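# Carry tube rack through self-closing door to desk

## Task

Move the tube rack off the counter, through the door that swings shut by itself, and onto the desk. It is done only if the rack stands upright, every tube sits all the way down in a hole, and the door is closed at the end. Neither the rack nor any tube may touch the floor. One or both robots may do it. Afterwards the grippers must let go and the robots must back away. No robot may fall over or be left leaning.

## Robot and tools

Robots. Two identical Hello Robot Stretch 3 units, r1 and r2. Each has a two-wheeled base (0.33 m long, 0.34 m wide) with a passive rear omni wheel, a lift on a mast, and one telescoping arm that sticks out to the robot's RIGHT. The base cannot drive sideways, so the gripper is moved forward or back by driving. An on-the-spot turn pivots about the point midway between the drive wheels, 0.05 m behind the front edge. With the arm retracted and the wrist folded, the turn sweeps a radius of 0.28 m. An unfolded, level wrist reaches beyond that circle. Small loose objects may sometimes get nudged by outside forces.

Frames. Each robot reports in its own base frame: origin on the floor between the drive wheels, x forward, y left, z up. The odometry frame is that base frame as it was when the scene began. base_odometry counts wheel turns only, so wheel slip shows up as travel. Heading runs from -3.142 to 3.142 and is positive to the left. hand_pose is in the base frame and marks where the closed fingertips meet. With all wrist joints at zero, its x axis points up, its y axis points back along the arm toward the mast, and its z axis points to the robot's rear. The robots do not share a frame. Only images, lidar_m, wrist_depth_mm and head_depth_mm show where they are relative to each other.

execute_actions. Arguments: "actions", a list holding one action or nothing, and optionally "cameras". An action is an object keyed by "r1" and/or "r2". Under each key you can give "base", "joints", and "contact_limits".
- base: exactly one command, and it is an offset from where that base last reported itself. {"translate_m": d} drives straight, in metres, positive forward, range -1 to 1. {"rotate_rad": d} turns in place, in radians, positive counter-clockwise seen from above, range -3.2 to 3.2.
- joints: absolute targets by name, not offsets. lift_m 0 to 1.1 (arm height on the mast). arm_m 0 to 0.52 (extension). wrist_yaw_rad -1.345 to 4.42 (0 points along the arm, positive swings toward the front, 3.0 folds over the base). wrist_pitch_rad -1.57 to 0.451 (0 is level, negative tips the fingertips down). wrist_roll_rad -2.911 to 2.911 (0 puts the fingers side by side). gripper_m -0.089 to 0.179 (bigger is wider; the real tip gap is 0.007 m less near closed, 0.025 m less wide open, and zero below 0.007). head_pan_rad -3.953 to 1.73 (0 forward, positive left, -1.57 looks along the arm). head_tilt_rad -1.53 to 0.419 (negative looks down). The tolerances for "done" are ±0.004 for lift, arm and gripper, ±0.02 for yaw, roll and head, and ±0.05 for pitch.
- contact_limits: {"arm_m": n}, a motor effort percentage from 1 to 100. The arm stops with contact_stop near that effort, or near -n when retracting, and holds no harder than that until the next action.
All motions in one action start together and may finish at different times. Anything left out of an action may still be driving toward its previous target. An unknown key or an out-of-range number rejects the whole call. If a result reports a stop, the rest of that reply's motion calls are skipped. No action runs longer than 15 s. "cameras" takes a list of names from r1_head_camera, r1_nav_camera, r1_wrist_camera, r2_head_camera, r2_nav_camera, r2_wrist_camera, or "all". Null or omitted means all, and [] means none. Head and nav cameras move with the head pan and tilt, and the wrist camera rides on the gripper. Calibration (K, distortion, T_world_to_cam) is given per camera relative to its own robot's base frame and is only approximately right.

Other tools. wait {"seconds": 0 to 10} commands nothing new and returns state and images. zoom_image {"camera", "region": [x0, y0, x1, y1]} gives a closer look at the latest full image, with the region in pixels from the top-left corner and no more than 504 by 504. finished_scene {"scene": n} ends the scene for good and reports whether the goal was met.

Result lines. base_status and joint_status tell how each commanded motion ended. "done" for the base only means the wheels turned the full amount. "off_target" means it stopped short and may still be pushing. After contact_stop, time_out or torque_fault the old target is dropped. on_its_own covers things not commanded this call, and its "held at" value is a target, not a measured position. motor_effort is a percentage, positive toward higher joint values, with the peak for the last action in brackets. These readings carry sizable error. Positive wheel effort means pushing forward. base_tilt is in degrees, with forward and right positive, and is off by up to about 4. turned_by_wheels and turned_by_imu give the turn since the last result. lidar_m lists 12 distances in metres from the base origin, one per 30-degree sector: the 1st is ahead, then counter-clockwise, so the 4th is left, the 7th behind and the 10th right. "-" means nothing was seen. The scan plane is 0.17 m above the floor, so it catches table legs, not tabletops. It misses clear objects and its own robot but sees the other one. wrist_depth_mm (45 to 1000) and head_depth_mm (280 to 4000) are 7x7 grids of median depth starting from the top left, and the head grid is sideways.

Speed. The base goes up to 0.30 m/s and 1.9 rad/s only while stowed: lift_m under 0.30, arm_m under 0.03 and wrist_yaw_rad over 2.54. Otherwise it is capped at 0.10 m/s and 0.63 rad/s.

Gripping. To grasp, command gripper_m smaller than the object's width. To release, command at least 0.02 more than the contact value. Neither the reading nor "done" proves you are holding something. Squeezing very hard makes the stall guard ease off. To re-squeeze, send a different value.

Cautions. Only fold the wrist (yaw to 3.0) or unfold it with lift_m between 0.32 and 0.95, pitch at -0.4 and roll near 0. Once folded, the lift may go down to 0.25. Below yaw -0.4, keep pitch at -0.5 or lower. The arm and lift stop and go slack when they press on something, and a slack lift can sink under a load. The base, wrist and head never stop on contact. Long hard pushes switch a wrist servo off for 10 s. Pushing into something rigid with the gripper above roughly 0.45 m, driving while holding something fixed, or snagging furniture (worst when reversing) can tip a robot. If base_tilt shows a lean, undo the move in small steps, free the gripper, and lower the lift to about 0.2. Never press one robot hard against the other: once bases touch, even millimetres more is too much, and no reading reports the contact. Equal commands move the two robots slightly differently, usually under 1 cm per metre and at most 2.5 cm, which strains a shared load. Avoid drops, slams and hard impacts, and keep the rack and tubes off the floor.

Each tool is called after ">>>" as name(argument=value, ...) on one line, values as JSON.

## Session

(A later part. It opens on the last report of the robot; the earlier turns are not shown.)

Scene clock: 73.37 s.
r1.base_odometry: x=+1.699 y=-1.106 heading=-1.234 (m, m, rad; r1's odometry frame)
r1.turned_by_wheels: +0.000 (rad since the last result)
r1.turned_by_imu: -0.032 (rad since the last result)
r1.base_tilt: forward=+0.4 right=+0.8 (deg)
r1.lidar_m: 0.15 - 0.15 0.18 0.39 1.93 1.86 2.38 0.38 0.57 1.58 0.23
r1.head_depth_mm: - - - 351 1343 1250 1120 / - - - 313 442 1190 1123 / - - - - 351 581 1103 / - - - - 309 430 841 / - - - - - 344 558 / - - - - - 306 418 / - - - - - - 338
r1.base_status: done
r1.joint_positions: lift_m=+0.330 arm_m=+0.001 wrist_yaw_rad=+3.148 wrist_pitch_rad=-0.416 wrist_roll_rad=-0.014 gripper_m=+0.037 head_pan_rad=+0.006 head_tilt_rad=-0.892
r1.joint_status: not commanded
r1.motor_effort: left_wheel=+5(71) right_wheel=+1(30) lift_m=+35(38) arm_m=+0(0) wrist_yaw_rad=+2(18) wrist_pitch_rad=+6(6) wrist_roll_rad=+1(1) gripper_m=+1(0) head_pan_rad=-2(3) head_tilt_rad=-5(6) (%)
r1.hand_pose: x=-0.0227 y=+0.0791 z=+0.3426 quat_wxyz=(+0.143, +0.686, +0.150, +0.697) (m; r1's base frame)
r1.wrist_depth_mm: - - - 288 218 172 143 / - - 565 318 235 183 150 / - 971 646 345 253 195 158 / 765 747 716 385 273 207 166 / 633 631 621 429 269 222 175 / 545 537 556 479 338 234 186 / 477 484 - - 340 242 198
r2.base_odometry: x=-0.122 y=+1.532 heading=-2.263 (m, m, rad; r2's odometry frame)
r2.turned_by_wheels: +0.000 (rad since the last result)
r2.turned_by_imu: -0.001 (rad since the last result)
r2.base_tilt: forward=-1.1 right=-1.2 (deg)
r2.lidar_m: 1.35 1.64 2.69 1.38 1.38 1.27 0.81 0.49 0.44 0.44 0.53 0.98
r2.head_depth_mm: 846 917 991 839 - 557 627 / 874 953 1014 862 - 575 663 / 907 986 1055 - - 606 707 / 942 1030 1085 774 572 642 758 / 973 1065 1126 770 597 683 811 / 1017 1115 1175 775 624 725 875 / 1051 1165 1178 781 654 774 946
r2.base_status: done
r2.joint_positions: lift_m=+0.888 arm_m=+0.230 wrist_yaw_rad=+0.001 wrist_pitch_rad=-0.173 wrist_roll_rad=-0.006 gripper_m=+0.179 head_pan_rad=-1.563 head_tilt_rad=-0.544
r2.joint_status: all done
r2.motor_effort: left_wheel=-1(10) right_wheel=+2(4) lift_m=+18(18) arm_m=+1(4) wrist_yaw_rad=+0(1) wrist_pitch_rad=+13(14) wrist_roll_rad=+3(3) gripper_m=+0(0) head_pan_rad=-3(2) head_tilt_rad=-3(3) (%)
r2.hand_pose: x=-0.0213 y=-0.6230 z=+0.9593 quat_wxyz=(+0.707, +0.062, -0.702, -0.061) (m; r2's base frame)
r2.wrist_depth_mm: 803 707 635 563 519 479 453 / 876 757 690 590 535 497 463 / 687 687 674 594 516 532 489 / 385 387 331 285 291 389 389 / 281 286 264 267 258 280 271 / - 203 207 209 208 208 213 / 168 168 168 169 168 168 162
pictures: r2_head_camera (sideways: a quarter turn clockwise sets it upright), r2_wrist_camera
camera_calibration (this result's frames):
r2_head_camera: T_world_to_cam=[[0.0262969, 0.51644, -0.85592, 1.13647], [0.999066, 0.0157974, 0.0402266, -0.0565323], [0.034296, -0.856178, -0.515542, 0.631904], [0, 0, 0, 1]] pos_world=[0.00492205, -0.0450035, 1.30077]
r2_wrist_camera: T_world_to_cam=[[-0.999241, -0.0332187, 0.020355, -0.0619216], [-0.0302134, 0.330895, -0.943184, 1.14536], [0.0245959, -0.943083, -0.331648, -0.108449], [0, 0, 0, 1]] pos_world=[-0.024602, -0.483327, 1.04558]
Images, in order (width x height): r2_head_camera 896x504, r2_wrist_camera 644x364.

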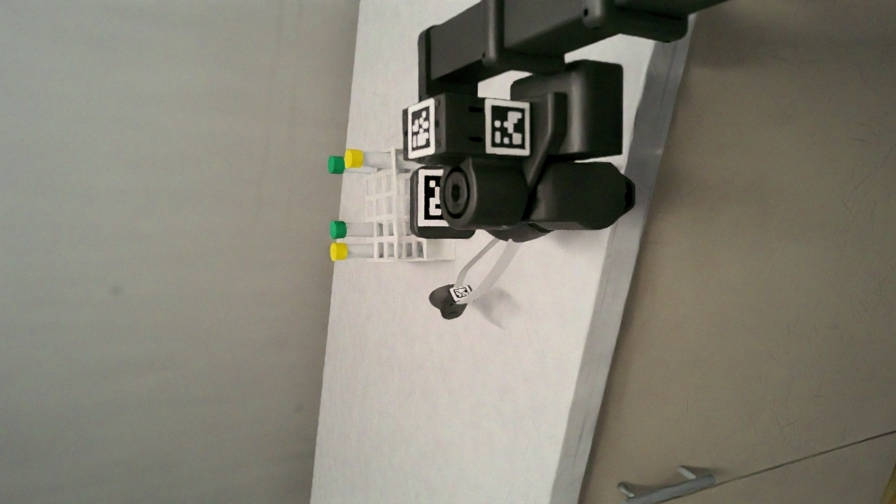

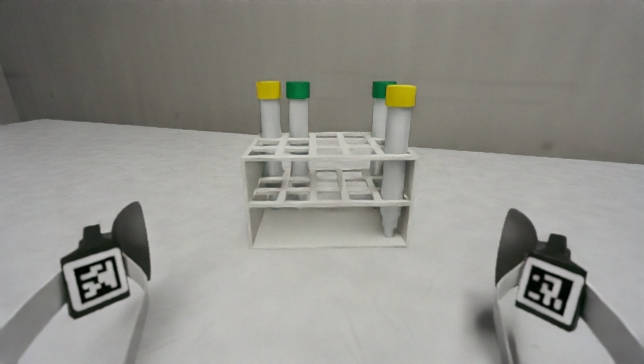

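>>> execute_actions(actions=[{"r1":{"base":{"translate_m":0.4}},"r2":{"joints":{"arm_m":0.328}}}], cameras=["r1_nav_camera","r2_wrist_camera"])

Scene clock: 83.70 s.
r1.base_odometry: x=+1.831 y=-1.483 heading=-1.234 (m, m, rad; r1's odometry frame)
r1.turned_by_wheels: +0.000 (rad since the last result)
r1.turned_by_imu: +0.002 (rad since the last result)
r1.base_tilt: forward=+0.4 right=+0.8 (deg)
r1.lidar_m: 2.07 0.19 0.17 0.18 0.23 0.55 2.26 0.64 0.78 1.79 1.35 2.16
r1.head_depth_mm: 1886 2129 1896 1617 1408 1254 1123 / 1894 2130 1904 1627 1406 1244 1123 / 1883 2135 1900 1610 1408 1248 1118 / 1872 2134 1895 1627 1401 1243 1115 / 1882 2117 1884 1596 1400 1240 1112 / 1885 2104 1875 1603 1392 1225 629 / 1874 2115 1877 1584 1339 378 453
r1.base_status: done
r1.joint_positions: lift_m=+0.330 arm_m=+0.001 wrist_yaw_rad=+3.148 wrist_pitch_rad=-0.416 wrist_roll_rad=-0.014 gripper_m=+0.037 head_pan_rad=+0.006 head_tilt_rad=-0.892
r1.joint_status: not commanded
r1.motor_effort: left_wheel=+7(52) right_wheel=+1(5) lift_m=+36(35) arm_m=+0(0) wrist_yaw_rad=+2(2) wrist_pitch_rad=+6(6) wrist_roll_rad=+1(1) gripper_m=+0(1) head_pan_rad=-2(2) head_tilt_rad=-3(4) (%)
r1.hand_pose: x=-0.0227 y=+0.0791 z=+0.3426 quat_wxyz=(+0.143, +0.686, +0.150, +0.697) (m; r1's base frame)
r1.wrist_depth_mm: 376 311 - 229 204 182 165 / 439 352 318 251 221 196 177 / 528 415 351 273 241 214 189 / 677 493 411 307 267 232 206 / 641 594 469 351 278 255 224 / 547 539 549 384 343 278 246 / 465 482 - - 369 313 283
r2.base_odometry: x=-0.122 y=+1.532 heading=-2.263 (m, m, rad; r2's odometry frame)
r2.turned_by_wheels: +0.000 (rad since the last result)
r2.turned_by_imu: -0.001 (rad since the last result)
r2.base_tilt: forward=-1.1 right=-1.2 (deg)
r2.lidar_m: 1.35 1.64 2.70 1.47 1.41 1.27 0.81 0.50 0.44 0.44 0.53 0.98
r2.head_depth_mm: 845 916 991 832 - 553 626 / 878 952 1017 - 568 574 665 / 908 987 1065 - 552 606 705 / 938 1026 1086 735 574 641 754 / 974 1068 1127 772 596 682 812 / 1008 1116 1175 779 622 726 873 / 1047 1163 1185 778 651 775 951
r2.base_status: not commanded
r2.joint_positions: lift_m=+0.888 arm_m=+0.328 wrist_yaw_rad=+0.001 wrist_pitch_rad=-0.173 wrist_roll_rad=-0.006 gripper_m=+0.179 head_pan_rad=-1.563 head_tilt_rad=-0.544
r2.joint_status: all done
r2.motor_effort: left_wheel=-2(2) right_wheel=+2(2) lift_m=+18(18) arm_m=+1(1) wrist_yaw_rad=+0(1) wrist_pitch_rad=+13(13) wrist_roll_rad=+3(3) gripper_m=+0(0) head_pan_rad=-3(3) head_tilt_rad=-2(3) (%)
r2.hand_pose: x=-0.0213 y=-0.7210 z=+0.9593 quat_wxyz=(+0.707, +0.062, -0.702, -0.061) (m; r2's base frame)
r2.wrist_depth_mm: 671 608 536 482 444 405 376 / 729 644 563 504 459 426 390 / 728 642 521 527 180 441 407 / 389 386 189 185 153 382 389 / 277 289 166 182 145 249 270 / - 201 164 166 154 198 213 / 168 169 164 165 160 168 162
pictures: r1_nav_camera (sideways: a quarter turn counterclockwise sets it upright), r2_wrist_camera
camera_calibration (this result's frames):
r1_nav_camera: T_world_to_cam=[[0.780529, -0.0231325, 0.624692, -0.770277], [0.0110403, -0.998649, -0.0507746, 0.113911], [0.625022, 0.0465278, -0.779219, 0.965886], [0, 0, 0, 1]] pos_world=[-0.00373476, 0.0509977, 1.23961]
r2_wrist_camera: T_world_to_cam=[[-0.999241, -0.0332151, 0.0203549, -0.0651751], [-0.0302119, 0.330888, -0.943186, 1.17778], [0.0245928, -0.943085, -0.331641, -0.200877], [0, 0, 0, 1]] pos_world=[-0.0246024, -0.581324, 1.04558]
Images, in order (width x height): r1_nav_camera 672x504, r2_wrist_camera 644x364.

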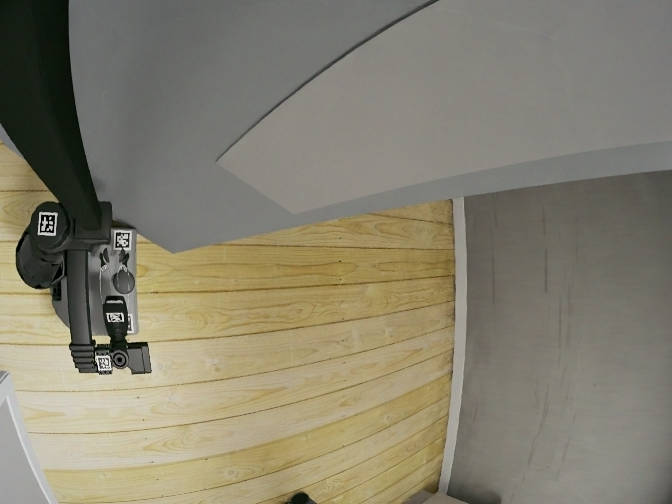

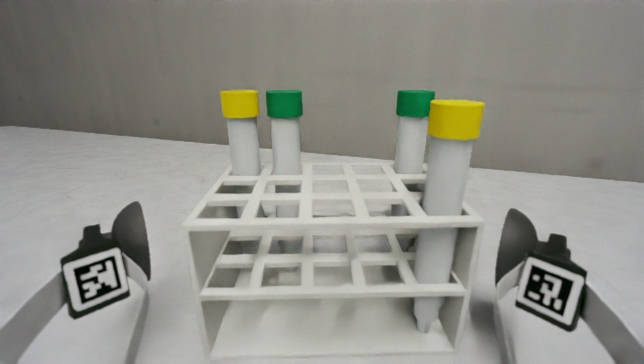

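>>> execute_actions(actions=[{"r1":{"base":{"rotate_rad":1.15}},"r2":{"base":{"translate_m":-0.005}}}], cameras=[])

>>> execute_actions(actions=[{"r1":{"base":{"translate_m":0.36}},"r2":{"joints":{"gripper_m":0.092}}}], cameras=["r1_nav_camera","r2_wrist_camera"])

Scene clock: 101.73 s.
r1.base_odometry: x=+1.831 y=-1.483 heading=-0.084 (m, m, rad; r1's odometry frame)
r1.turned_by_wheels: +1.150 (rad since the last result)
r1.turned_by_imu: +1.160 (rad since the last result)
r1.base_tilt: forward=+0.4 right=+0.7 (deg)
r1.lidar_m: - - 0.15 0.85 2.71 0.64 0.87 1.78 1.35 2.11 2.08 -
r1.head_depth_mm: - - - - - - - / - - - - - - - / - - - - - - - / - - - - - - - / - - - - - - - / - - - - - - - / - - - - - - 369
r1.base_status: done
r1.joint_positions: lift_m=+0.330 arm_m=+0.001 wrist_yaw_rad=+3.149 wrist_pitch_rad=-0.416 wrist_roll_rad=-0.014 gripper_m=+0.037 head_pan_rad=-0.007 head_tilt_rad=-0.893
r1.joint_status: not commanded
r1.motor_effort: left_wheel=-2(30) right_wheel=+8(35) lift_m=+35(36) arm_m=+0(0) wrist_yaw_rad=+1(2) wrist_pitch_rad=+6(6) wrist_roll_rad=+1(1) gripper_m=+0(0) head_pan_rad=+2(9) head_tilt_rad=-4(4) (%)
r1.hand_pose: x=-0.0229 y=+0.0791 z=+0.3426 quat_wxyz=(+0.143, +0.686, +0.150, +0.697) (m; r1's base frame)
r1.wrist_depth_mm: - - - - - 283 151 / - - - - - 271 148 / - 993 922 915 844 258 144 / 683 761 752 738 693 248 141 / 590 623 624 614 456 239 138 / 546 534 551 535 497 210 134 / 470 485 - - 431 204 132
r2.base_odometry: x=-0.118 y=+1.536 heading=-2.263 (m, m, rad; r2's odometry frame)
r2.turned_by_wheels: +0.000 (rad since the last result)
r2.turned_by_imu: -0.001 (rad since the last result)
r2.base_tilt: forward=-1.1 right=-1.2 (deg)
r2.lidar_m: 1.36 1.65 2.70 1.44 1.40 1.26 0.81 0.49 0.44 0.44 0.53 0.97
r2.head_depth_mm: 842 915 984 834 - 550 624 / 874 952 1022 - 567 571 663 / 904 986 1063 - 552 606 703 / 934 1025 1088 733 574 640 755 / 974 1064 1129 772 597 682 807 / 1013 1104 1182 775 625 722 874 / 1050 1162 1194 784 653 765 948
r2.base_status: done
r2.joint_positions: lift_m=+0.888 arm_m=+0.328 wrist_yaw_rad=+0.001 wrist_pitch_rad=-0.173 wrist_roll_rad=-0.006 gripper_m=+0.179 head_pan_rad=-1.563 head_tilt_rad=-0.544
r2.joint_status: not commanded
r2.motor_effort: left_wheel=-2(8) right_wheel=+2(5) lift_m=+18(18) arm_m=+1(2) wrist_yaw_rad=-1(1) wrist_pitch_rad=+13(13) wrist_roll_rad=+3(3) gripper_m=+0(0) head_pan_rad=-3(3) head_tilt_rad=-3(3) (%)
r2.hand_pose: x=-0.0213 y=-0.7210 z=+0.9593 quat_wxyz=(+0.707, +0.062, -0.702, -0.061) (m; r2's base frame)
r2.wrist_depth_mm: 674 595 529 480 441 404 376 / 722 632 566 508 453 431 395 / 720 649 520 534 176 440 406 / 386 389 183 183 148 385 390 / 278 271 171 191 145 271 268 / - 197 164 166 150 206 213 / 168 167 160 165 161 168 162
pictures: none
No camera images: the call's "cameras" was empty. Leave "cameras" out to get every camera's image.

Scene clock: 106.83 s.
r1.base_odometry: x=+2.190 y=-1.514 heading=-0.084 (m, m, rad; r1's odometry frame)
r1.turned_by_wheels: +0.000 (rad since the last result)
r1.turned_by_imu: -0.074 (rad since the last result)
r1.base_tilt: forward=+0.4 right=+0.8 (deg)
r1.lidar_m: 0.15 - 0.15 0.18 0.68 0.97 1.05 1.59 1.59 1.97 1.90 0.16
r1.head_depth_mm: - - - 1573 1409 1253 1122 / - - - - - 1231 1120 / - - - - - 351 1093 / - - - - - 309 516 / - - - - - - 394 / - - - - - - 345 / - - - - - - 307
r1.base_status: done
r1.joint_positions: lift_m=+0.330 arm_m=+0.001 wrist_yaw_rad=+3.147 wrist_pitch_rad=-0.416 wrist_roll_rad=-0.014 gripper_m=+0.037 head_pan_rad=-0.005 head_tilt_rad=-0.891
r1.joint_status: not commanded
r1.motor_effort: left_wheel=+6(50) right_wheel=+0(37) lift_m=+35(35) arm_m=-3(19) wrist_yaw_rad=+3(78) wrist_pitch_rad=+6(6) wrist_roll_rad=+1(1) gripper_m=+0(1) head_pan_rad=+2(6) head_tilt_rad=-5(6) (%)
r1.hand_pose: x=-0.0226 y=+0.0788 z=+0.3426 quat_wxyz=(+0.143, +0.686, +0.149, +0.697) (m; r1's base frame)
r1.wrist_depth_mm: - - - 343 228 167 132 / - - - 380 243 175 137 / - 952 926 414 261 185 143 / 764 750 754 455 276 195 149 / 643 638 621 519 260 207 156 / 547 548 545 527 331 210 162 / 477 488 - - 321 216 170
r2.base_odometry: x=-0.118 y=+1.536 heading=-2.263 (m, m, rad; r2's odometry frame)
r2.turned_by_wheels: +0.000 (rad since the last result)
r2.turned_by_imu: -0.001 (rad since the last result)
r2.base_tilt: forward=-1.1 right=-1.2 (deg)
r2.lidar_m: 1.35 1.65 2.70 1.70 1.41 1.27 0.81 0.49 0.44 0.44 0.52 0.97
r2.head_depth_mm: 844 915 986 831 - 550 623 / 870 951 1023 - 569 572 662 / 900 989 1066 - 552 605 703 / 935 1025 1090 732 573 638 752 / 972 1064 1129 773 597 679 810 / 1012 1108 1182 780 625 722 871 / 1047 1164 1181 781 655 762 939
r2.base_status: not commanded
r2.joint_positions: lift_m=+0.888 arm_m=+0.328 wrist_yaw_rad=+0.001 wrist_pitch_rad=-0.173 wrist_roll_rad=-0.006 gripper_m=+0.099 head_pan_rad=-1.563 head_tilt_rad=-0.544
r2.joint_status: gripper_m off_target (ended at +0.099, target +0.092)
r2.on_its_own: gripper_m is held at +0.098, not at your +0.092, by its stall guard, which is not easing now
r2.motor_effort: left_wheel=-1(2) right_wheel=+2(2) lift_m=+18(18) arm_m=+2(2) wrist_yaw_rad=-1(1) wrist_pitch_rad=+13(13) wrist_roll_rad=+3(3) gripper_m=-19(95) head_pan_rad=-3(2) head_tilt_rad=-2(3) (%)
r2.hand_pose: x=-0.0213 y=-0.7210 z=+0.9593 quat_wxyz=(+0.707, +0.062, -0.702, -0.061) (m; r2's base frame)
r2.wrist_depth_mm: 664 589 531 484 440 403 372 / 720 645 565 504 458 421 387 / 730 656 522 531 172 437 406 / 388 386 181 182 150 385 383 / 269 270 180 192 140 268 268 / 208 189 161 162 146 - 206 / - 167 159 164 158 167 168
pictures: r1_nav_camera (sideways: a quarter turn counterclockwise sets it upright), r2_wrist_camera
camera_calibration (this result's frames):
r1_nav_camera: T_world_to_cam=[[0.779576, -0.0321903, 0.62548, -0.771298], [-0.00050459, -0.99871, -0.0507697, 0.113975], [0.626308, 0.0392632, -0.778586, 0.965056], [0, 0, 0, 1]] pos_world=[-0.003079, 0.0511081, 1.2396]
r2_wrist_camera: T_world_to_cam=[[-0.999248, -0.0331098, 0.0201679, -0.064938], [-0.0300005, 0.330892, -0.943192, 1.1778], [0.0245555, -0.943088, -0.331636, -0.200888], [0, 0, 0, 1]] pos_world=[-0.0246218, -0.581328, 1.04558]
Images, in order (width x height): r1_nav_camera 672x504, r2_wrist_camera 644x364.

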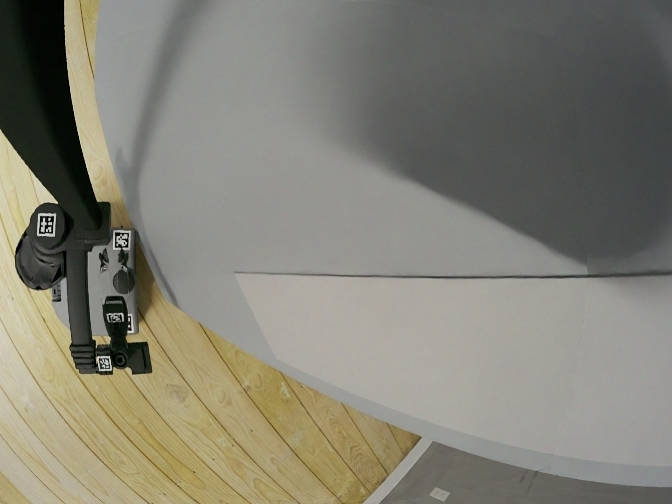

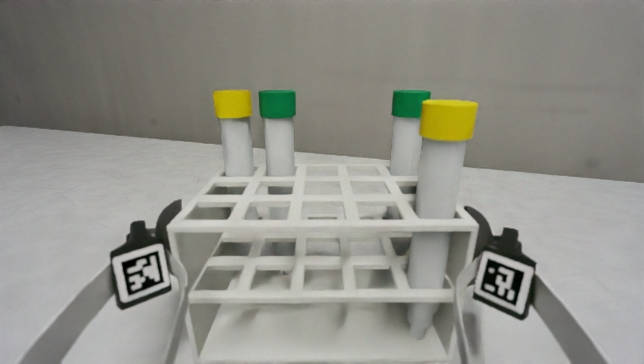

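Grip -19, not easing; same as before. Lift.

>>> execute_actions(actions=[{"r2":{"joints":{"lift_m":0.93,"gripper_m":0.094}}}], cameras=["r2_wrist_camera"])

>>> execute_actions(actions=[{"r2":{"joints":{"arm_m":0.0,"head_pan_rad":1.2,"head_tilt_rad":-0.65}}}], cameras=["r2_wrist_camera","r2_head_camera"])

>>> execute_actions(actions=[{"r2":{"base":{"rotate_rad":1.2},"joints":{"wrist_yaw_rad":1.57,"head_pan_rad":0.1}}}], cameras=["r2_wrist_camera","r2_head_camera","r2_nav_camera"])

Scene clock: 114.73 s.
r1.base_odometry: x=+2.190 y=-1.514 heading=-0.084 (m, m, rad; r1's odometry frame)
r1.turned_by_wheels: +0.000 (rad since the last result)
r1.turned_by_imu: +0.001 (rad since the last result)
r1.base_tilt: forward=+0.4 right=+0.9 (deg)
r1.lidar_m: 0.15 - 0.15 0.18 0.68 0.97 1.05 1.59 1.59 1.96 1.91 0.16
r1.head_depth_mm: - - - 1572 1418 1249 1120 / - - - - - 1232 1121 / - - - - - 351 1086 / - - - - - 308 516 / - - - - - - 394 / - - - - - - 345 / - - - - - - 308
r1.base_status: not commanded
r1.joint_positions: lift_m=+0.330 arm_m=+0.001 wrist_yaw_rad=+3.147 wrist_pitch_rad=-0.416 wrist_roll_rad=-0.014 gripper_m=+0.037 head_pan_rad=-0.005 head_tilt_rad=-0.891
r1.joint_status: not commanded
r1.motor_effort: left_wheel=+7(7) right_wheel=+0(0) lift_m=+35(35) arm_m=-3(3) wrist_yaw_rad=+3(2) wrist_pitch_rad=+6(6) wrist_roll_rad=+1(1) gripper_m=+1(0) head_pan_rad=+2(3) head_tilt_rad=-5(5) (%)
r1.hand_pose: x=-0.0226 y=+0.0788 z=+0.3426 quat_wxyz=(+0.143, +0.686, +0.149, +0.697) (m; r1's base frame)
r1.wrist_depth_mm: - - - 346 227 168 132 / - - - 383 243 176 138 / - 961 925 410 261 184 143 / 770 759 752 459 277 194 148 / 633 635 625 521 261 207 156 / 548 538 543 526 333 210 162 / 474 481 - - 323 217 170
r2.base_odometry: x=-0.118 y=+1.536 heading=-2.263 (m, m, rad; r2's odometry frame)
r2.turned_by_wheels: +0.000 (rad since the last result)
r2.turned_by_imu: -0.001 (rad since the last result)
r2.base_tilt: forward=-1.1 right=-1.2 (deg)
r2.lidar_m: 1.36 1.65 2.70 1.70 1.41 1.26 0.81 0.49 0.44 0.44 0.53 0.97
r2.head_depth_mm: 845 918 985 - 547 545 624 / 870 948 1009 696 569 572 663 / 905 982 1054 - 572 603 706 / 935 1029 1083 730 574 640 750 / 970 1065 1127 770 597 679 812 / 1008 1116 1182 774 624 723 871 / 1052 1163 1190 782 653 763 942
r2.base_status: not commanded
r2.joint_positions: lift_m=+0.929 arm_m=+0.328 wrist_yaw_rad=+0.001 wrist_pitch_rad=-0.178 wrist_roll_rad=-0.006 gripper_m=+0.098 head_pan_rad=-1.563 head_tilt_rad=-0.544
r2.joint_status: gripper_m off_target (ended at +0.098, target +0.094); the others done
r2.motor_effort: left_wheel=-1(2) right_wheel=+2(3) lift_m=+39(39) arm_m=+2(2) wrist_yaw_rad=-1(1) wrist_pitch_rad=+16(16) wrist_roll_rad=+3(3) gripper_m=-19(46) head_pan_rad=-2(3) head_tilt_rad=-2(2) (%)
r2.hand_pose: x=-0.0213 y=-0.7206 z=+0.9991 quat_wxyz=(+0.707, +0.064, -0.702, -0.063) (m; r2's base frame)
r2.wrist_depth_mm: 674 588 545 478 444 403 374 / 726 641 575 509 460 424 393 / 781 678 579 528 174 442 408 / 495 489 182 182 150 457 428 / 347 345 176 194 142 345 344 / 272 243 162 162 147 - 265 / 217 216 159 165 158 217 215
pictures: r2_wrist_camera
camera_calibration (this result's frames):
r2_wrist_camera: T_world_to_cam=[[-0.999248, -0.0332097, 0.0200104, -0.065644], [-0.0300051, 0.335487, -0.941567, 1.21691], [0.024556, -0.941459, -0.336231, -0.181612], [0, 0, 0, 1]] pos_world=[-0.0246215, -0.581417, 1.08605]
Images, in order (width x height): r2_wrist_camera 644x364.

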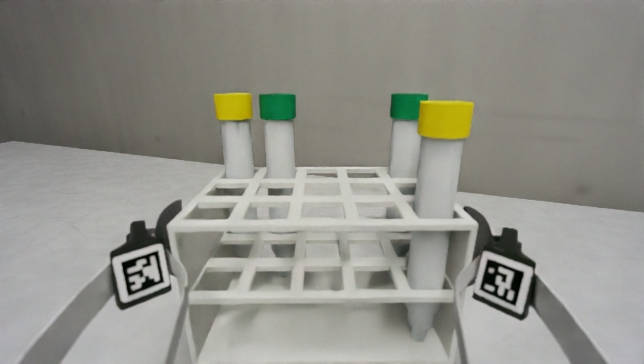

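Scene clock: 118.37 s.
r1.base_odometry: x=+2.190 y=-1.514 heading=-0.084 (m, m, rad; r1's odometry frame)
r1.turned_by_wheels: +0.000 (rad since the last result)
r1.turned_by_imu: +0.001 (rad since the last result)
r1.base_tilt: forward=+0.4 right=+0.9 (deg)
r1.lidar_m: 0.15 - 0.15 0.18 0.68 0.97 1.05 1.59 1.59 1.97 1.90 0.16
r1.head_depth_mm: - - - 1562 1409 1248 1123 / - - - - - 1224 1125 / - - - - - 352 1092 / - - - - - 308 516 / - - - - - - 395 / - - - - - - 345 / - - - - - - 308
r1.base_status: not commanded
r1.joint_positions: lift_m=+0.330 arm_m=+0.001 wrist_yaw_rad=+3.147 wrist_pitch_rad=-0.416 wrist_roll_rad=-0.014 gripper_m=+0.037 head_pan_rad=-0.005 head_tilt_rad=-0.891
r1.joint_status: not commanded
r1.motor_effort: left_wheel=+7(7) right_wheel=+0(0) lift_m=+35(35) arm_m=-3(3) wrist_yaw_rad=+3(3) wrist_pitch_rad=+6(6) wrist_roll_rad=+1(1) gripper_m=+1(1) head_pan_rad=+2(2) head_tilt_rad=-5(7) (%)
r1.hand_pose: x=-0.0226 y=+0.0788 z=+0.3426 quat_wxyz=(+0.143, +0.686, +0.149, +0.697) (m; r1's base frame)
r1.wrist_depth_mm: - - - 346 229 167 132 / - - - 382 245 176 138 / - 949 959 410 262 185 143 / 775 753 753 455 274 195 149 / 642 638 627 525 261 207 155 / 546 535 551 520 331 210 162 / 478 482 - - 322 217 169
r2.base_odometry: x=-0.118 y=+1.536 heading=-2.263 (m, m, rad; r2's odometry frame)
r2.turned_by_wheels: +0.000 (rad since the last result)
r2.turned_by_imu: +0.000 (rad since the last result)
r2.base_tilt: forward=-1.1 right=-1.2 (deg)
r2.lidar_m: 1.36 1.65 2.70 1.70 1.40 1.26 0.81 0.49 0.44 0.44 0.52 0.97
r2.head_depth_mm: 2348 2598 2823 2180 1720 1420 1210 / 2324 2597 2804 2173 1727 1423 1212 / 2322 2584 2837 2195 1745 1427 1220 / 2319 2584 2792 2224 1760 1434 1222 / 2327 2582 2851 2210 1757 1426 1215 / 2309 2515 2738 2021 1756 1445 1227 / 1502 1657 1802 1891 1757 1448 1230
r2.base_status: not commanded
r2.joint_positions: lift_m=+0.929 arm_m=+0.000 wrist_yaw_rad=+0.001 wrist_pitch_rad=-0.179 wrist_roll_rad=-0.006 gripper_m=+0.098 head_pan_rad=+1.193 head_tilt_rad=-0.642
r2.joint_status: all done
r2.motor_effort: left_wheel=-2(1) right_wheel=+1(2) lift_m=+39(39) arm_m=-2(2) wrist_yaw_rad=+0(0) wrist_pitch_rad=+16(16) wrist_roll_rad=+3(3) gripper_m=-19(19) head_pan_rad=+3(37) head_tilt_rad=-3(9) (%)
r2.hand_pose: x=-0.0213 y=-0.3931 z=+0.9989 quat_wxyz=(+0.707, +0.064, -0.702, -0.063) (m; r2's base frame)
r2.wrist_depth_mm: - 958 850 781 715 646 616 / - - 900 811 731 684 617 / - 868 657 754 172 705 646 / 491 494 182 182 151 493 493 / 347 347 177 194 140 346 342 / 392 295 162 162 146 - 268 / 440 374 159 165 159 217 217
pictures: r2_head_camera (sideways: a quarter turn clockwise sets it upright), r2_wrist_camera
camera_calibration (this result's frames):
r2_head_camera: T_world_to_cam=[[-0.248707, -0.544523, -0.801024, 1.06657], [-0.930191, 0.364798, 0.0408278, -0.0455412], [0.269981, 0.75526, -0.597238, 0.736754], [0, 0, 0, 1]] pos_world=[0.023993, 0.0409464, 1.29623]
r2_wrist_camera: T_world_to_cam=[[-0.999253, -0.0330704, 0.0199825, -0.0547177], [-0.029953, 0.336298, -0.941279, 1.10684], [0.0244084, -0.941175, -0.337037, 0.127621], [0, 0, 0, 1]] pos_world=[-0.0246386, -0.253925, 1.08596]
Images, in order (width x height): r2_head_camera 896x504, r2_wrist_camera 644x364.

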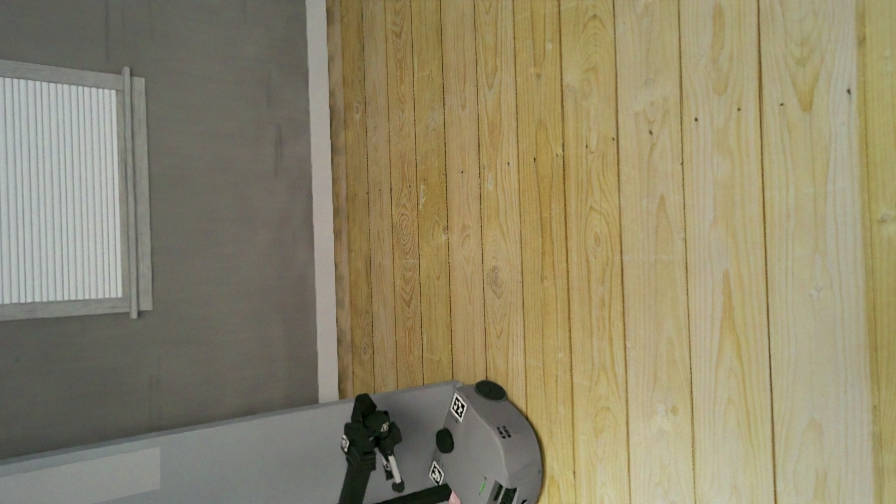

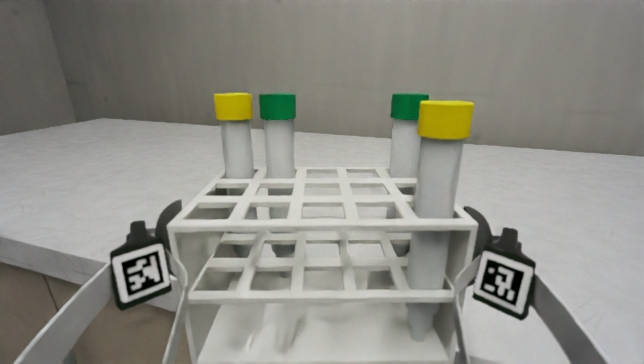

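Scene clock: 121.20 s.
r1.base_odometry: x=+2.190 y=-1.514 heading=-0.084 (m, m, rad; r1's odometry frame)
r1.turned_by_wheels: +0.000 (rad since the last result)
r1.turned_by_imu: +0.001 (rad since the last result)
r1.base_tilt: forward=+0.4 right=+0.9 (deg)
r1.lidar_m: 0.16 - 0.15 0.18 0.68 0.97 1.05 1.74 1.70 1.97 1.91 0.16
r1.head_depth_mm: - - - 1556 1416 1251 1121 / - - - - - 1231 1119 / - - - - - 352 1085 / - - - - - 309 517 / - - - - - - 395 / - - - - - - 345 / - - - - - - 308
r1.base_status: not commanded
r1.joint_positions: lift_m=+0.330 arm_m=+0.001 wrist_yaw_rad=+3.147 wrist_pitch_rad=-0.416 wrist_roll_rad=-0.014 gripper_m=+0.037 head_pan_rad=-0.005 head_tilt_rad=-0.891
r1.joint_status: not commanded
r1.motor_effort: left_wheel=+7(7) right_wheel=+1(1) lift_m=+35(35) arm_m=-3(3) wrist_yaw_rad=+2(3) wrist_pitch_rad=+6(6) wrist_roll_rad=+1(1) gripper_m=+0(0) head_pan_rad=+2(3) head_tilt_rad=-5(6) (%)
r1.hand_pose: x=-0.0226 y=+0.0788 z=+0.3426 quat_wxyz=(+0.143, +0.686, +0.149, +0.697) (m; r1's base frame)
r1.wrist_depth_mm: - - - 346 228 167 132 / - - - 381 243 175 138 / - 961 934 411 263 185 142 / 787 776 754 454 277 195 149 / 630 638 620 522 261 206 155 / 542 542 548 533 329 211 162 / 475 486 - - 319 217 169
r2.base_odometry: x=-0.118 y=+1.536 heading=-1.064 (m, m, rad; r2's odometry frame)
r2.turned_by_wheels: +1.200 (rad since the last result)
r2.turned_by_imu: +1.190 (rad since the last result)
r2.base_tilt: forward=-1.1 right=-1.1 (deg)
r2.lidar_m: 1.80 1.69 1.32 1.26 0.66 0.46 0.44 0.45 0.59 1.35 1.39 1.88
r2.head_depth_mm: 2295 2531 2727 2185 1738 1419 1190 / 2261 2561 2749 2211 1737 1421 1216 / 2333 2541 2762 2219 1727 1427 1215 / 2329 2594 2803 2200 1733 1431 1222 / 2312 2556 2651 2061 1736 1442 1229 / 1525 1703 1833 1981 1776 1440 1224 / 1511 1683 1852 2136 1755 1450 1232
r2.base_status: done
r2.joint_positions: lift_m=+0.929 arm_m=+0.000 wrist_yaw_rad=+1.568 wrist_pitch_rad=-0.179 wrist_roll_rad=-0.006 gripper_m=+0.098 head_pan_rad=+0.107 head_tilt_rad=-0.642
r2.joint_status: all done
r2.motor_effort: left_wheel=-3(9) right_wheel=+2(7) lift_m=+39(39) arm_m=-2(2) wrist_yaw_rad=+2(4) wrist_pitch_rad=+16(16) wrist_roll_rad=+3(3) gripper_m=-19(19) head_pan_rad=-2(34) head_tilt_rad=-3(3) (%)
r2.hand_pose: x=+0.2265 y=-0.1459 z=+0.9989 quat_wxyz=(+0.545, +0.541, -0.452, +0.454) (m; r2's base frame)
r2.wrist_depth_mm: - - - - - - - / - - - - - - - / - - - - 174 - - / - - 183 183 149 - - / - - 177 194 142 - - / - - 162 162 147 - - / - - 159 164 159 - -
pictures: r2_head_camera (sideways: a quarter turn clockwise sets it upright), r2_nav_camera (sideways: a quarter turn counterclockwise sets it upright), r2_wrist_camera
camera_calibration (this result's frames):
r2_head_camera: T_world_to_cam=[[-0.597722, -0.0338375, -0.800989, 1.06866], [-0.110926, 0.99299, 0.040828, -0.050539], [0.793992, 0.113254, -0.597286, 0.733619], [0, 0, 0, 1]] pos_world=[0.0506658, 0.00325973, 1.29623]
r2_nav_camera: T_world_to_cam=[[0.600599, 0.0862687, 0.794883, -1.00281], [0.132424, -0.991165, 0.00751366, 0.0423497], [0.788508, 0.100749, -0.606717, 0.743435], [0, 0, 0, 1]] pos_world=[0.010473, 0.053586, 1.24785]
r2_wrist_camera: T_world_to_cam=[[0.0299693, -0.999352, 0.019917, -0.172925], [-0.336389, -0.0288475, -0.941281, 1.04727], [0.941246, 0.0215097, -0.337035, 0.287008], [0, 0, 0, 1]] pos_world=[0.0873285, -0.148775, 1.08596]
Images, in order (width x height): r2_head_camera 896x504, r2_nav_camera 672x504, r2_wrist_camera 644x364.

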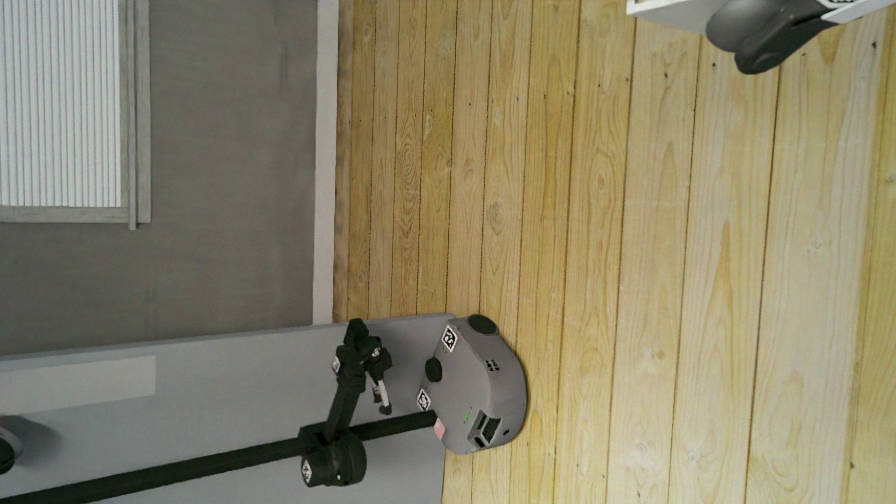

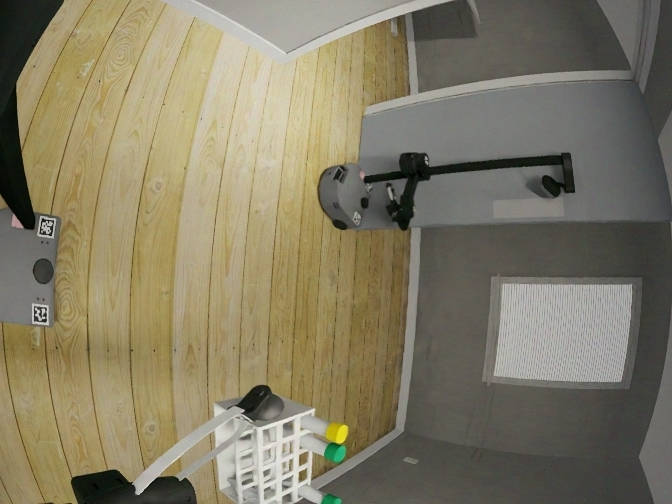

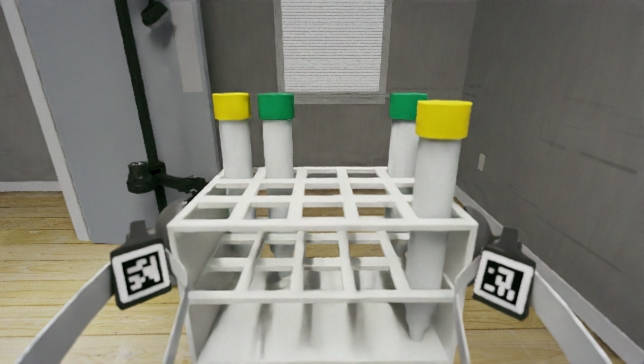

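>>> execute_actions(actions=[{"r2":{"base":{"rotate_rad":0.6},"joints":{"head_pan_rad":0.15,"head_tilt_rad":-0.75}}}], cameras=[])

>>> execute_actions(actions=[{"r2":{"base":{"translate_m":0.8}}}], cameras=["r2_head_camera","r2_nav_camera"])

Scene clock: 133.13 s.
r1.base_odometry: x=+2.190 y=-1.514 heading=-0.084 (m, m, rad; r1's odometry frame)
r1.turned_by_wheels: +0.000 (rad since the last result)
r1.turned_by_imu: +0.001 (rad since the last result)
r1.base_tilt: forward=+0.4 right=+0.9 (deg)
r1.lidar_m: 0.15 - 0.15 0.18 0.68 0.97 1.05 1.82 1.70 1.96 1.90 0.16
r1.head_depth_mm: - - - 1567 1409 1250 1129 / - - - - - 1232 1122 / - - - - - 351 1088 / - - - - - 308 517 / - - - - - - 394 / - - - - - - 345 / - - - - - - 308
r1.base_status: not commanded
r1.joint_positions: lift_m=+0.330 arm_m=+0.001 wrist_yaw_rad=+3.147 wrist_pitch_rad=-0.416 wrist_roll_rad=-0.014 gripper_m=+0.037 head_pan_rad=-0.005 head_tilt_rad=-0.891
r1.joint_status: not commanded
r1.motor_effort: left_wheel=+6(6) right_wheel=+0(1) lift_m=+35(35) arm_m=-3(3) wrist_yaw_rad=+2(2) wrist_pitch_rad=+6(6) wrist_roll_rad=+1(1) gripper_m=+0(1) head_pan_rad=+2(1) head_tilt_rad=-4(4) (%)
r1.hand_pose: x=-0.0226 y=+0.0788 z=+0.3426 quat_wxyz=(+0.143, +0.686, +0.149, +0.697) (m; r1's base frame)
r1.wrist_depth_mm: - - - 345 228 167 132 / - - - 379 244 176 137 / - 981 949 413 262 186 143 / 767 756 748 459 274 196 149 / 633 626 622 520 260 206 155 / 543 538 551 526 331 211 162 / 476 485 - - 321 217 170
r2.base_odometry: x=-0.118 y=+1.536 heading=-0.464 (m, m, rad; r2's odometry frame)
r2.turned_by_wheels: +0.600 (rad since the last result)
r2.turned_by_imu: +0.594 (rad since the last result)
r2.base_tilt: forward=-1.1 right=-1.3 (deg)
r2.lidar_m: 1.70 1.29 1.27 0.60 0.45 0.44 0.46 0.64 1.35 1.42 2.03 1.70
r2.head_depth_mm: 1646 1734 1917 1822 1584 1291 1167 / 1776 1985 2189 1867 1582 1341 1163 / 2028 2266 2373 1940 1600 1344 1178 / 3142 3339 2484 1961 1590 1345 1172 / 3520 3495 2558 1933 1597 1354 1179 / 1354 1468 1641 1811 1599 1354 1176 / 1240 1328 1481 1628 1617 1367 1182
r2.base_status: done
r2.joint_positions: lift_m=+0.929 arm_m=+0.000 wrist_yaw_rad=+1.568 wrist_pitch_rad=-0.179 wrist_roll_rad=-0.006 gripper_m=+0.098 head_pan_rad=+0.143 head_tilt_rad=-0.741
r2.joint_status: all done
r2.motor_effort: left_wheel=-3(10) right_wheel=+3(6) lift_m=+39(38) arm_m=-2(2) wrist_yaw_rad=+1(2) wrist_pitch_rad=+17(16) wrist_roll_rad=+3(3) gripper_m=-20(19) head_pan_rad=+2(10) head_tilt_rad=-3(11) (%)
r2.hand_pose: x=+0.2265 y=-0.1459 z=+0.9989 quat_wxyz=(+0.545, +0.541, -0.452, +0.454) (m; r2's base frame)
r2.wrist_depth_mm: - - - - - - - / - - - - - - - / - - - - 175 - - / - - 182 184 149 - - / - - 178 194 141 - - / - - 162 162 146 - - / - - 160 165 158 - -
pictures: none
No camera images: the call's "cameras" was empty. Leave "cameras" out to get every camera's image.

Scene clock: 142.10 s.
r1.base_odometry: x=+2.190 y=-1.514 heading=-0.084 (m, m, rad; r1's odometry frame)
r1.turned_by_wheels: +0.000 (rad since the last result)
r1.turned_by_imu: +0.002 (rad since the last result)
r1.base_tilt: forward=+0.4 right=+0.9 (deg)
r1.lidar_m: 0.15 - 0.15 0.18 0.68 0.97 1.05 0.95 2.18 1.96 1.90 0.16
r1.head_depth_mm: - - - 1556 1415 1249 1125 / - - - - - 1227 1122 / - - - - - 351 1092 / - - - - - 309 516 / - - - - - - 394 / - - - - - - 345 / - - - - - - 308
r1.base_status: not commanded
r1.joint_positions: lift_m=+0.330 arm_m=+0.001 wrist_yaw_rad=+3.147 wrist_pitch_rad=-0.416 wrist_roll_rad=-0.014 gripper_m=+0.037 head_pan_rad=-0.005 head_tilt_rad=-0.891
r1.joint_status: not commanded
r1.motor_effort: left_wheel=+7(7) right_wheel=+1(1) lift_m=+35(35) arm_m=-3(3) wrist_yaw_rad=+3(2) wrist_pitch_rad=+6(6) wrist_roll_rad=+1(1) gripper_m=+0(0) head_pan_rad=+3(2) head_tilt_rad=-5(6) (%)
r1.hand_pose: x=-0.0226 y=+0.0788 z=+0.3426 quat_wxyz=(+0.143, +0.686, +0.149, +0.697) (m; r1's base frame)
r1.wrist_depth_mm: - - - 347 228 167 132 / - - - 378 245 176 137 / - 974 950 411 261 184 142 / 766 756 744 457 275 194 148 / 634 624 619 509 261 206 155 / 549 540 549 523 330 211 162 / 477 486 - - 320 216 170
r2.base_odometry: x=+0.597 y=+1.178 heading=-0.464 (m, m, rad; r2's odometry frame)
r2.turned_by_wheels: +0.000 (rad since the last result)
r2.turned_by_imu: +0.006 (rad since the last result)
r2.base_tilt: forward=-1.1 right=-1.3 (deg)
r2.lidar_m: 1.17 0.84 0.82 0.87 1.15 1.12 1.18 1.64 1.79 1.90 2.08 0.95
r2.head_depth_mm: 1029 1128 1258 1300 1353 1262 1171 / 1112 1230 1386 1577 1587 1312 1168 / 1254 1394 1576 1780 1592 1346 1172 / 2411 2706 2509 1946 1591 1341 1176 / 2647 3028 2514 1975 1602 1352 1174 / 2916 3232 2544 1956 1613 1355 1173 / 2842 3113 2554 1972 1220 1310 1187
r2.base_status: done
r2.joint_positions: lift_m=+0.929 arm_m=+0.000 wrist_yaw_rad=+1.568 wrist_pitch_rad=-0.179 wrist_roll_rad=-0.006 gripper_m=+0.098 head_pan_rad=+0.143 head_tilt_rad=-0.741
r2.joint_status: not commanded
r2.motor_effort: left_wheel=-4(5) right_wheel=+2(8) lift_m=+39(39) arm_m=-2(1) wrist_yaw_rad=+2(2) wrist_pitch_rad=+16(16) wrist_roll_rad=+3(3) gripper_m=-19(20) head_pan_rad=+2(4) head_tilt_rad=-3(3) (%)
r2.hand_pose: x=+0.2265 y=-0.1459 z=+0.9989 quat_wxyz=(+0.545, +0.541, -0.452, +0.454) (m; r2's base frame)
r2.wrist_depth_mm: - - - - 844 786 - / - - - - 852 803 - / - - - - 172 864 - / - - 182 183 148 - - / - - 178 194 142 - - / 782 - 162 162 147 - - / 753 - 160 164 158 - -
pictures: r2_head_camera (sideways: a quarter turn clockwise sets it upright), r2_nav_camera (sideways: a quarter turn counterclockwise sets it upright)
camera_calibration (this result's frames):
r2_head_camera: T_world_to_cam=[[-0.671332, -0.0659977, -0.738212, 0.987278], [-0.142345, 0.988966, 0.0410334, -0.0506095], [0.727359, 0.132628, -0.67332, 0.832932], [0, 0, 0, 1]] pos_world=[0.0497476, 0.00473918, 1.29173]
r2_nav_camera: T_world_to_cam=[[0.671698, 0.118407, 0.731302, -0.920368], [0.168373, -0.985711, 0.00494905, 0.04547], [0.721438, 0.119807, -0.682036, 0.841819], [0, 0, 0, 1]] pos_world=[0.00323271, 0.0529423, 1.24699]
Images, in order (width x height): r2_head_camera 896x504, r2_nav_camera 672x504.

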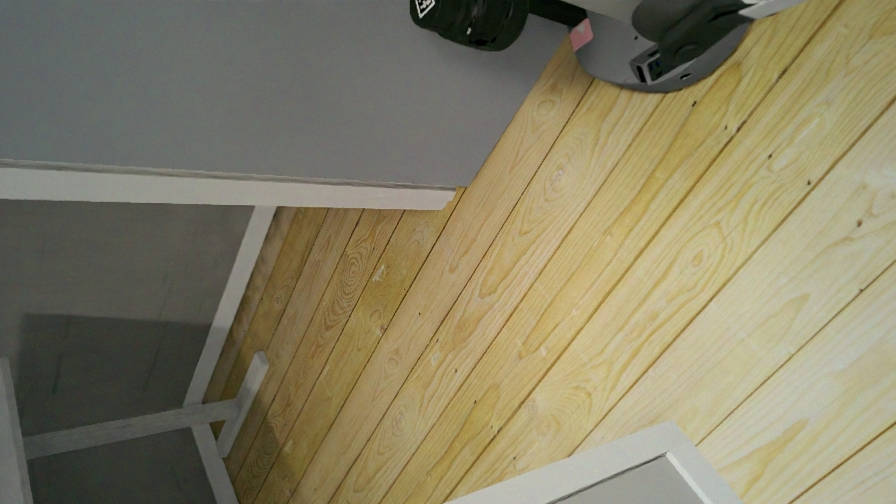

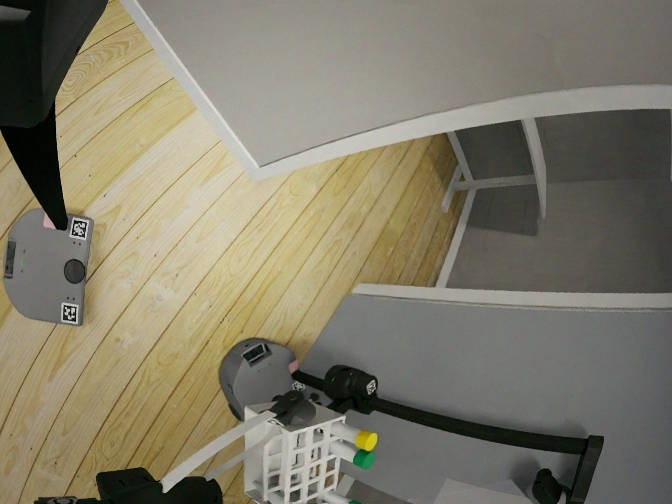

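>>> execute_actions(actions=[{"r2":{"base":{"rotate_rad":0.33},"joints":{"head_pan_rad":0,"head_tilt_rad":-0.95}}}], cameras=[])

>>> execute_actions(actions=[{"r2":{"base":{"translate_m":0.9}}}], cameras=["r2_head_camera","r2_nav_camera"])

Scene clock: 153.40 s.
r1.base_odometry: x=+2.190 y=-1.514 heading=-0.084 (m, m, rad; r1's odometry frame)
r1.turned_by_wheels: +0.000 (rad since the last result)
r1.turned_by_imu: +0.001 (rad since the last result)
r1.base_tilt: forward=+0.5 right=+0.8 (deg)
r1.lidar_m: 0.15 - 0.15 0.18 0.68 0.97 1.05 0.95 2.17 1.96 1.90 0.16
r1.head_depth_mm: - - - 1563 1411 1250 1125 / - - - - - 1224 1121 / - - - - - 351 1093 / - - - - - 308 517 / - - - - - - 394 / - - - - - - 345 / - - - - - - 308
r1.base_status: not commanded
r1.joint_positions: lift_m=+0.330 arm_m=+0.001 wrist_yaw_rad=+3.147 wrist_pitch_rad=-0.416 wrist_roll_rad=-0.014 gripper_m=+0.037 head_pan_rad=-0.005 head_tilt_rad=-0.891
r1.joint_status: not commanded
r1.motor_effort: left_wheel=+6(7) right_wheel=+1(1) lift_m=+35(35) arm_m=-3(3) wrist_yaw_rad=+3(2) wrist_pitch_rad=+6(6) wrist_roll_rad=+1(1) gripper_m=+1(0) head_pan_rad=+1(2) head_tilt_rad=-5(5) (%)
r1.hand_pose: x=-0.0226 y=+0.0788 z=+0.3426 quat_wxyz=(+0.143, +0.686, +0.149, +0.697) (m; r1's base frame)
r1.wrist_depth_mm: - - - 342 229 168 132 / - - - 382 245 176 137 / - 964 927 412 261 185 143 / 782 757 741 451 278 196 149 / 634 633 626 519 261 205 155 / 545 538 555 524 335 212 162 / 474 486 - - 321 218 169
r2.base_odometry: x=+0.597 y=+1.178 heading=-0.134 (m, m, rad; r2's odometry frame)
r2.turned_by_wheels: +0.330 (rad since the last result)
r2.turned_by_imu: +0.327 (rad since the last result)
r2.base_tilt: forward=-1.1 right=-1.2 (deg)
r2.lidar_m: 1.50 0.82 0.83 1.04 1.12 1.13 1.39 1.79 1.81 2.20 0.95 0.99
r2.head_depth_mm: 1281 1395 1493 322 346 1224 1107 / 2499 2264 1787 1605 1377 1244 1113 / 2659 2286 1893 1618 1397 1232 1107 / 2824 2295 1898 1609 1398 1230 1118 / 2823 2313 1923 1626 1407 1259 1119 / 2857 2311 1107 1262 1388 1251 1117 / 754 838 972 1144 1340 1251 1120
r2.base_status: done
r2.joint_positions: lift_m=+0.929 arm_m=+0.000 wrist_yaw_rad=+1.568 wrist_pitch_rad=-0.179 wrist_roll_rad=-0.006 gripper_m=+0.098 head_pan_rad=+0.007 head_tilt_rad=-0.938
r2.joint_status: all done
r2.motor_effort: left_wheel=-3(9) right_wheel=+2(5) lift_m=+39(39) arm_m=-2(2) wrist_yaw_rad=+2(2) wrist_pitch_rad=+16(16) wrist_roll_rad=+3(3) gripper_m=-19(20) head_pan_rad=-3(14) head_tilt_rad=-4(15) (%)
r2.hand_pose: x=+0.2265 y=-0.1459 z=+0.9989 quat_wxyz=(+0.545, +0.541, -0.452, +0.454) (m; r2's base frame)
r2.wrist_depth_mm: 603 676 - - - 836 677 / 641 711 - - - 863 697 / 646 735 - - 172 869 715 / 692 773 183 184 149 879 747 / 712 756 177 194 143 841 762 / 724 905 162 162 147 - 754 / 741 903 159 164 158 877 754
pictures: none
No camera images: the call's "cameras" was empty. Leave "cameras" out to get every camera's image.

Scene clock: 163.37 s.
r1.base_odometry: x=+2.190 y=-1.514 heading=-0.084 (m, m, rad; r1's odometry frame)
r1.turned_by_wheels: +0.000 (rad since the last result)
r1.turned_by_imu: +0.002 (rad since the last result)
r1.base_tilt: forward=+0.3 right=+0.9 (deg)
r1.lidar_m: 0.16 - 0.15 0.18 0.68 0.72 1.05 2.11 2.18 1.96 1.90 0.16
r1.head_depth_mm: - - - 1565 1415 1252 1129 / - - - - - 1223 1121 / - - - - - 351 1086 / - - - - - 309 516 / - - - - - - 394 / - - - - - - 345 / - - - - - - 308
r1.base_status: not commanded
r1.joint_positions: lift_m=+0.330 arm_m=+0.001 wrist_yaw_rad=+3.147 wrist_pitch_rad=-0.416 wrist_roll_rad=-0.014 gripper_m=+0.037 head_pan_rad=-0.005 head_tilt_rad=-0.891
r1.joint_status: not commanded
r1.motor_effort: left_wheel=+7(6) right_wheel=+0(1) lift_m=+35(35) arm_m=-3(3) wrist_yaw_rad=+3(3) wrist_pitch_rad=+6(6) wrist_roll_rad=+1(1) gripper_m=+1(1) head_pan_rad=+3(2) head_tilt_rad=-5(4) (%)
r1.hand_pose: x=-0.0226 y=+0.0788 z=+0.3426 quat_wxyz=(+0.143, +0.686, +0.149, +0.697) (m; r1's base frame)
r1.wrist_depth_mm: - - - 346 228 168 132 / - - - 381 244 176 137 / - 962 930 411 260 186 142 / 768 752 768 458 277 195 149 / 571 637 623 522 262 206 155 / 531 534 546 529 331 209 162 / 478 491 - - 321 217 170
r2.base_odometry: x=+1.489 y=+1.058 heading=-0.134 (m, m, rad; r2's odometry frame)
r2.turned_by_wheels: +0.000 (rad since the last result)
r2.turned_by_imu: +0.007 (rad since the last result)
r2.base_tilt: forward=-1.1 right=-1.3 (deg)
r2.lidar_m: 1.89 1.79 2.26 0.24 0.24 1.73 2.10 2.51 0.72 0.62 0.59 0.60
r2.head_depth_mm: 1652 1837 1884 321 346 1208 1109 / 1839 2073 1886 1596 1372 1231 1111 / 2045 2223 1885 1602 1396 1238 1111 / 2382 2227 1906 1609 1393 1234 1112 / 2237 2259 1889 1626 1392 1249 1114 / 2208 2332 1902 1629 1404 1249 1121 / 2084 2247 1915 1631 1410 1250 1127
r2.base_status: done
r2.joint_positions: lift_m=+0.929 arm_m=+0.000 wrist_yaw_rad=+1.568 wrist_pitch_rad=-0.179 wrist_roll_rad=-0.006 gripper_m=+0.098 head_pan_rad=+0.007 head_tilt_rad=-0.938
r2.joint_status: not commanded
r2.motor_effort: left_wheel=-4(6) right_wheel=+2(6) lift_m=+39(39) arm_m=-2(1) wrist_yaw_rad=+2(1) wrist_pitch_rad=+16(16) wrist_roll_rad=+3(3) gripper_m=-19(20) head_pan_rad=-4(3) head_tilt_rad=-4(4) (%)
r2.hand_pose: x=+0.2265 y=-0.1459 z=+0.9989 quat_wxyz=(+0.545, +0.541, -0.452, +0.454) (m; r2's base frame)
r2.wrist_depth_mm: - - - - - 425 314 / - - - - - 433 317 / - - - - 173 436 329 / - - 182 183 149 457 338 / - - 177 193 142 404 347 / - - 162 162 147 - 352 / - - 160 165 158 467 348
pictures: r2_head_camera (sideways: a quarter turn clockwise sets it upright), r2_nav_camera (sideways: a quarter turn counterclockwise sets it upright)
camera_calibration (this result's frames):
r2_head_camera: T_world_to_cam=[[-0.805864, 0.0245387, -0.591592, 0.797045], [0.000879728, 0.999189, 0.0402471, -0.050449], [0.5921, 0.0319132, -0.805232, 1.0053], [0, 0, 0, 1]] pos_world=[0.0471143, -0.00123276, 1.28306]
r2_nav_camera: T_world_to_cam=[[0.811811, 0.0273279, 0.58328, -0.728346], [0.0338637, -0.999426, -0.000306272, 0.053133], [0.582938, 0.0200007, -0.812271, 1.01202], [0, 0, 0, 1]] pos_world=[-0.000465835, 0.0527656, 1.24688]
Images, in order (width x height): r2_head_camera 896x504, r2_nav_camera 672x504.

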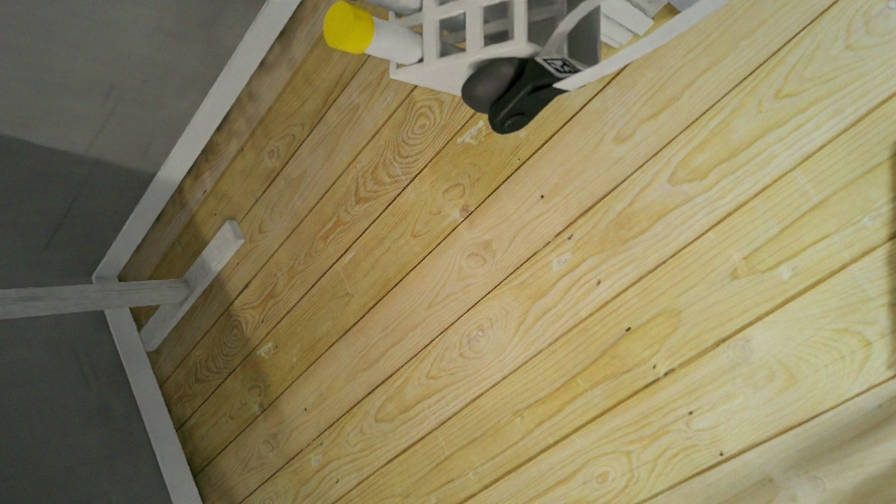

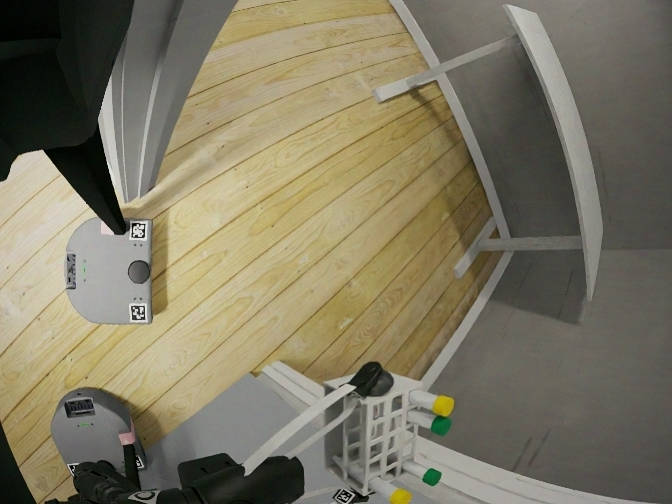

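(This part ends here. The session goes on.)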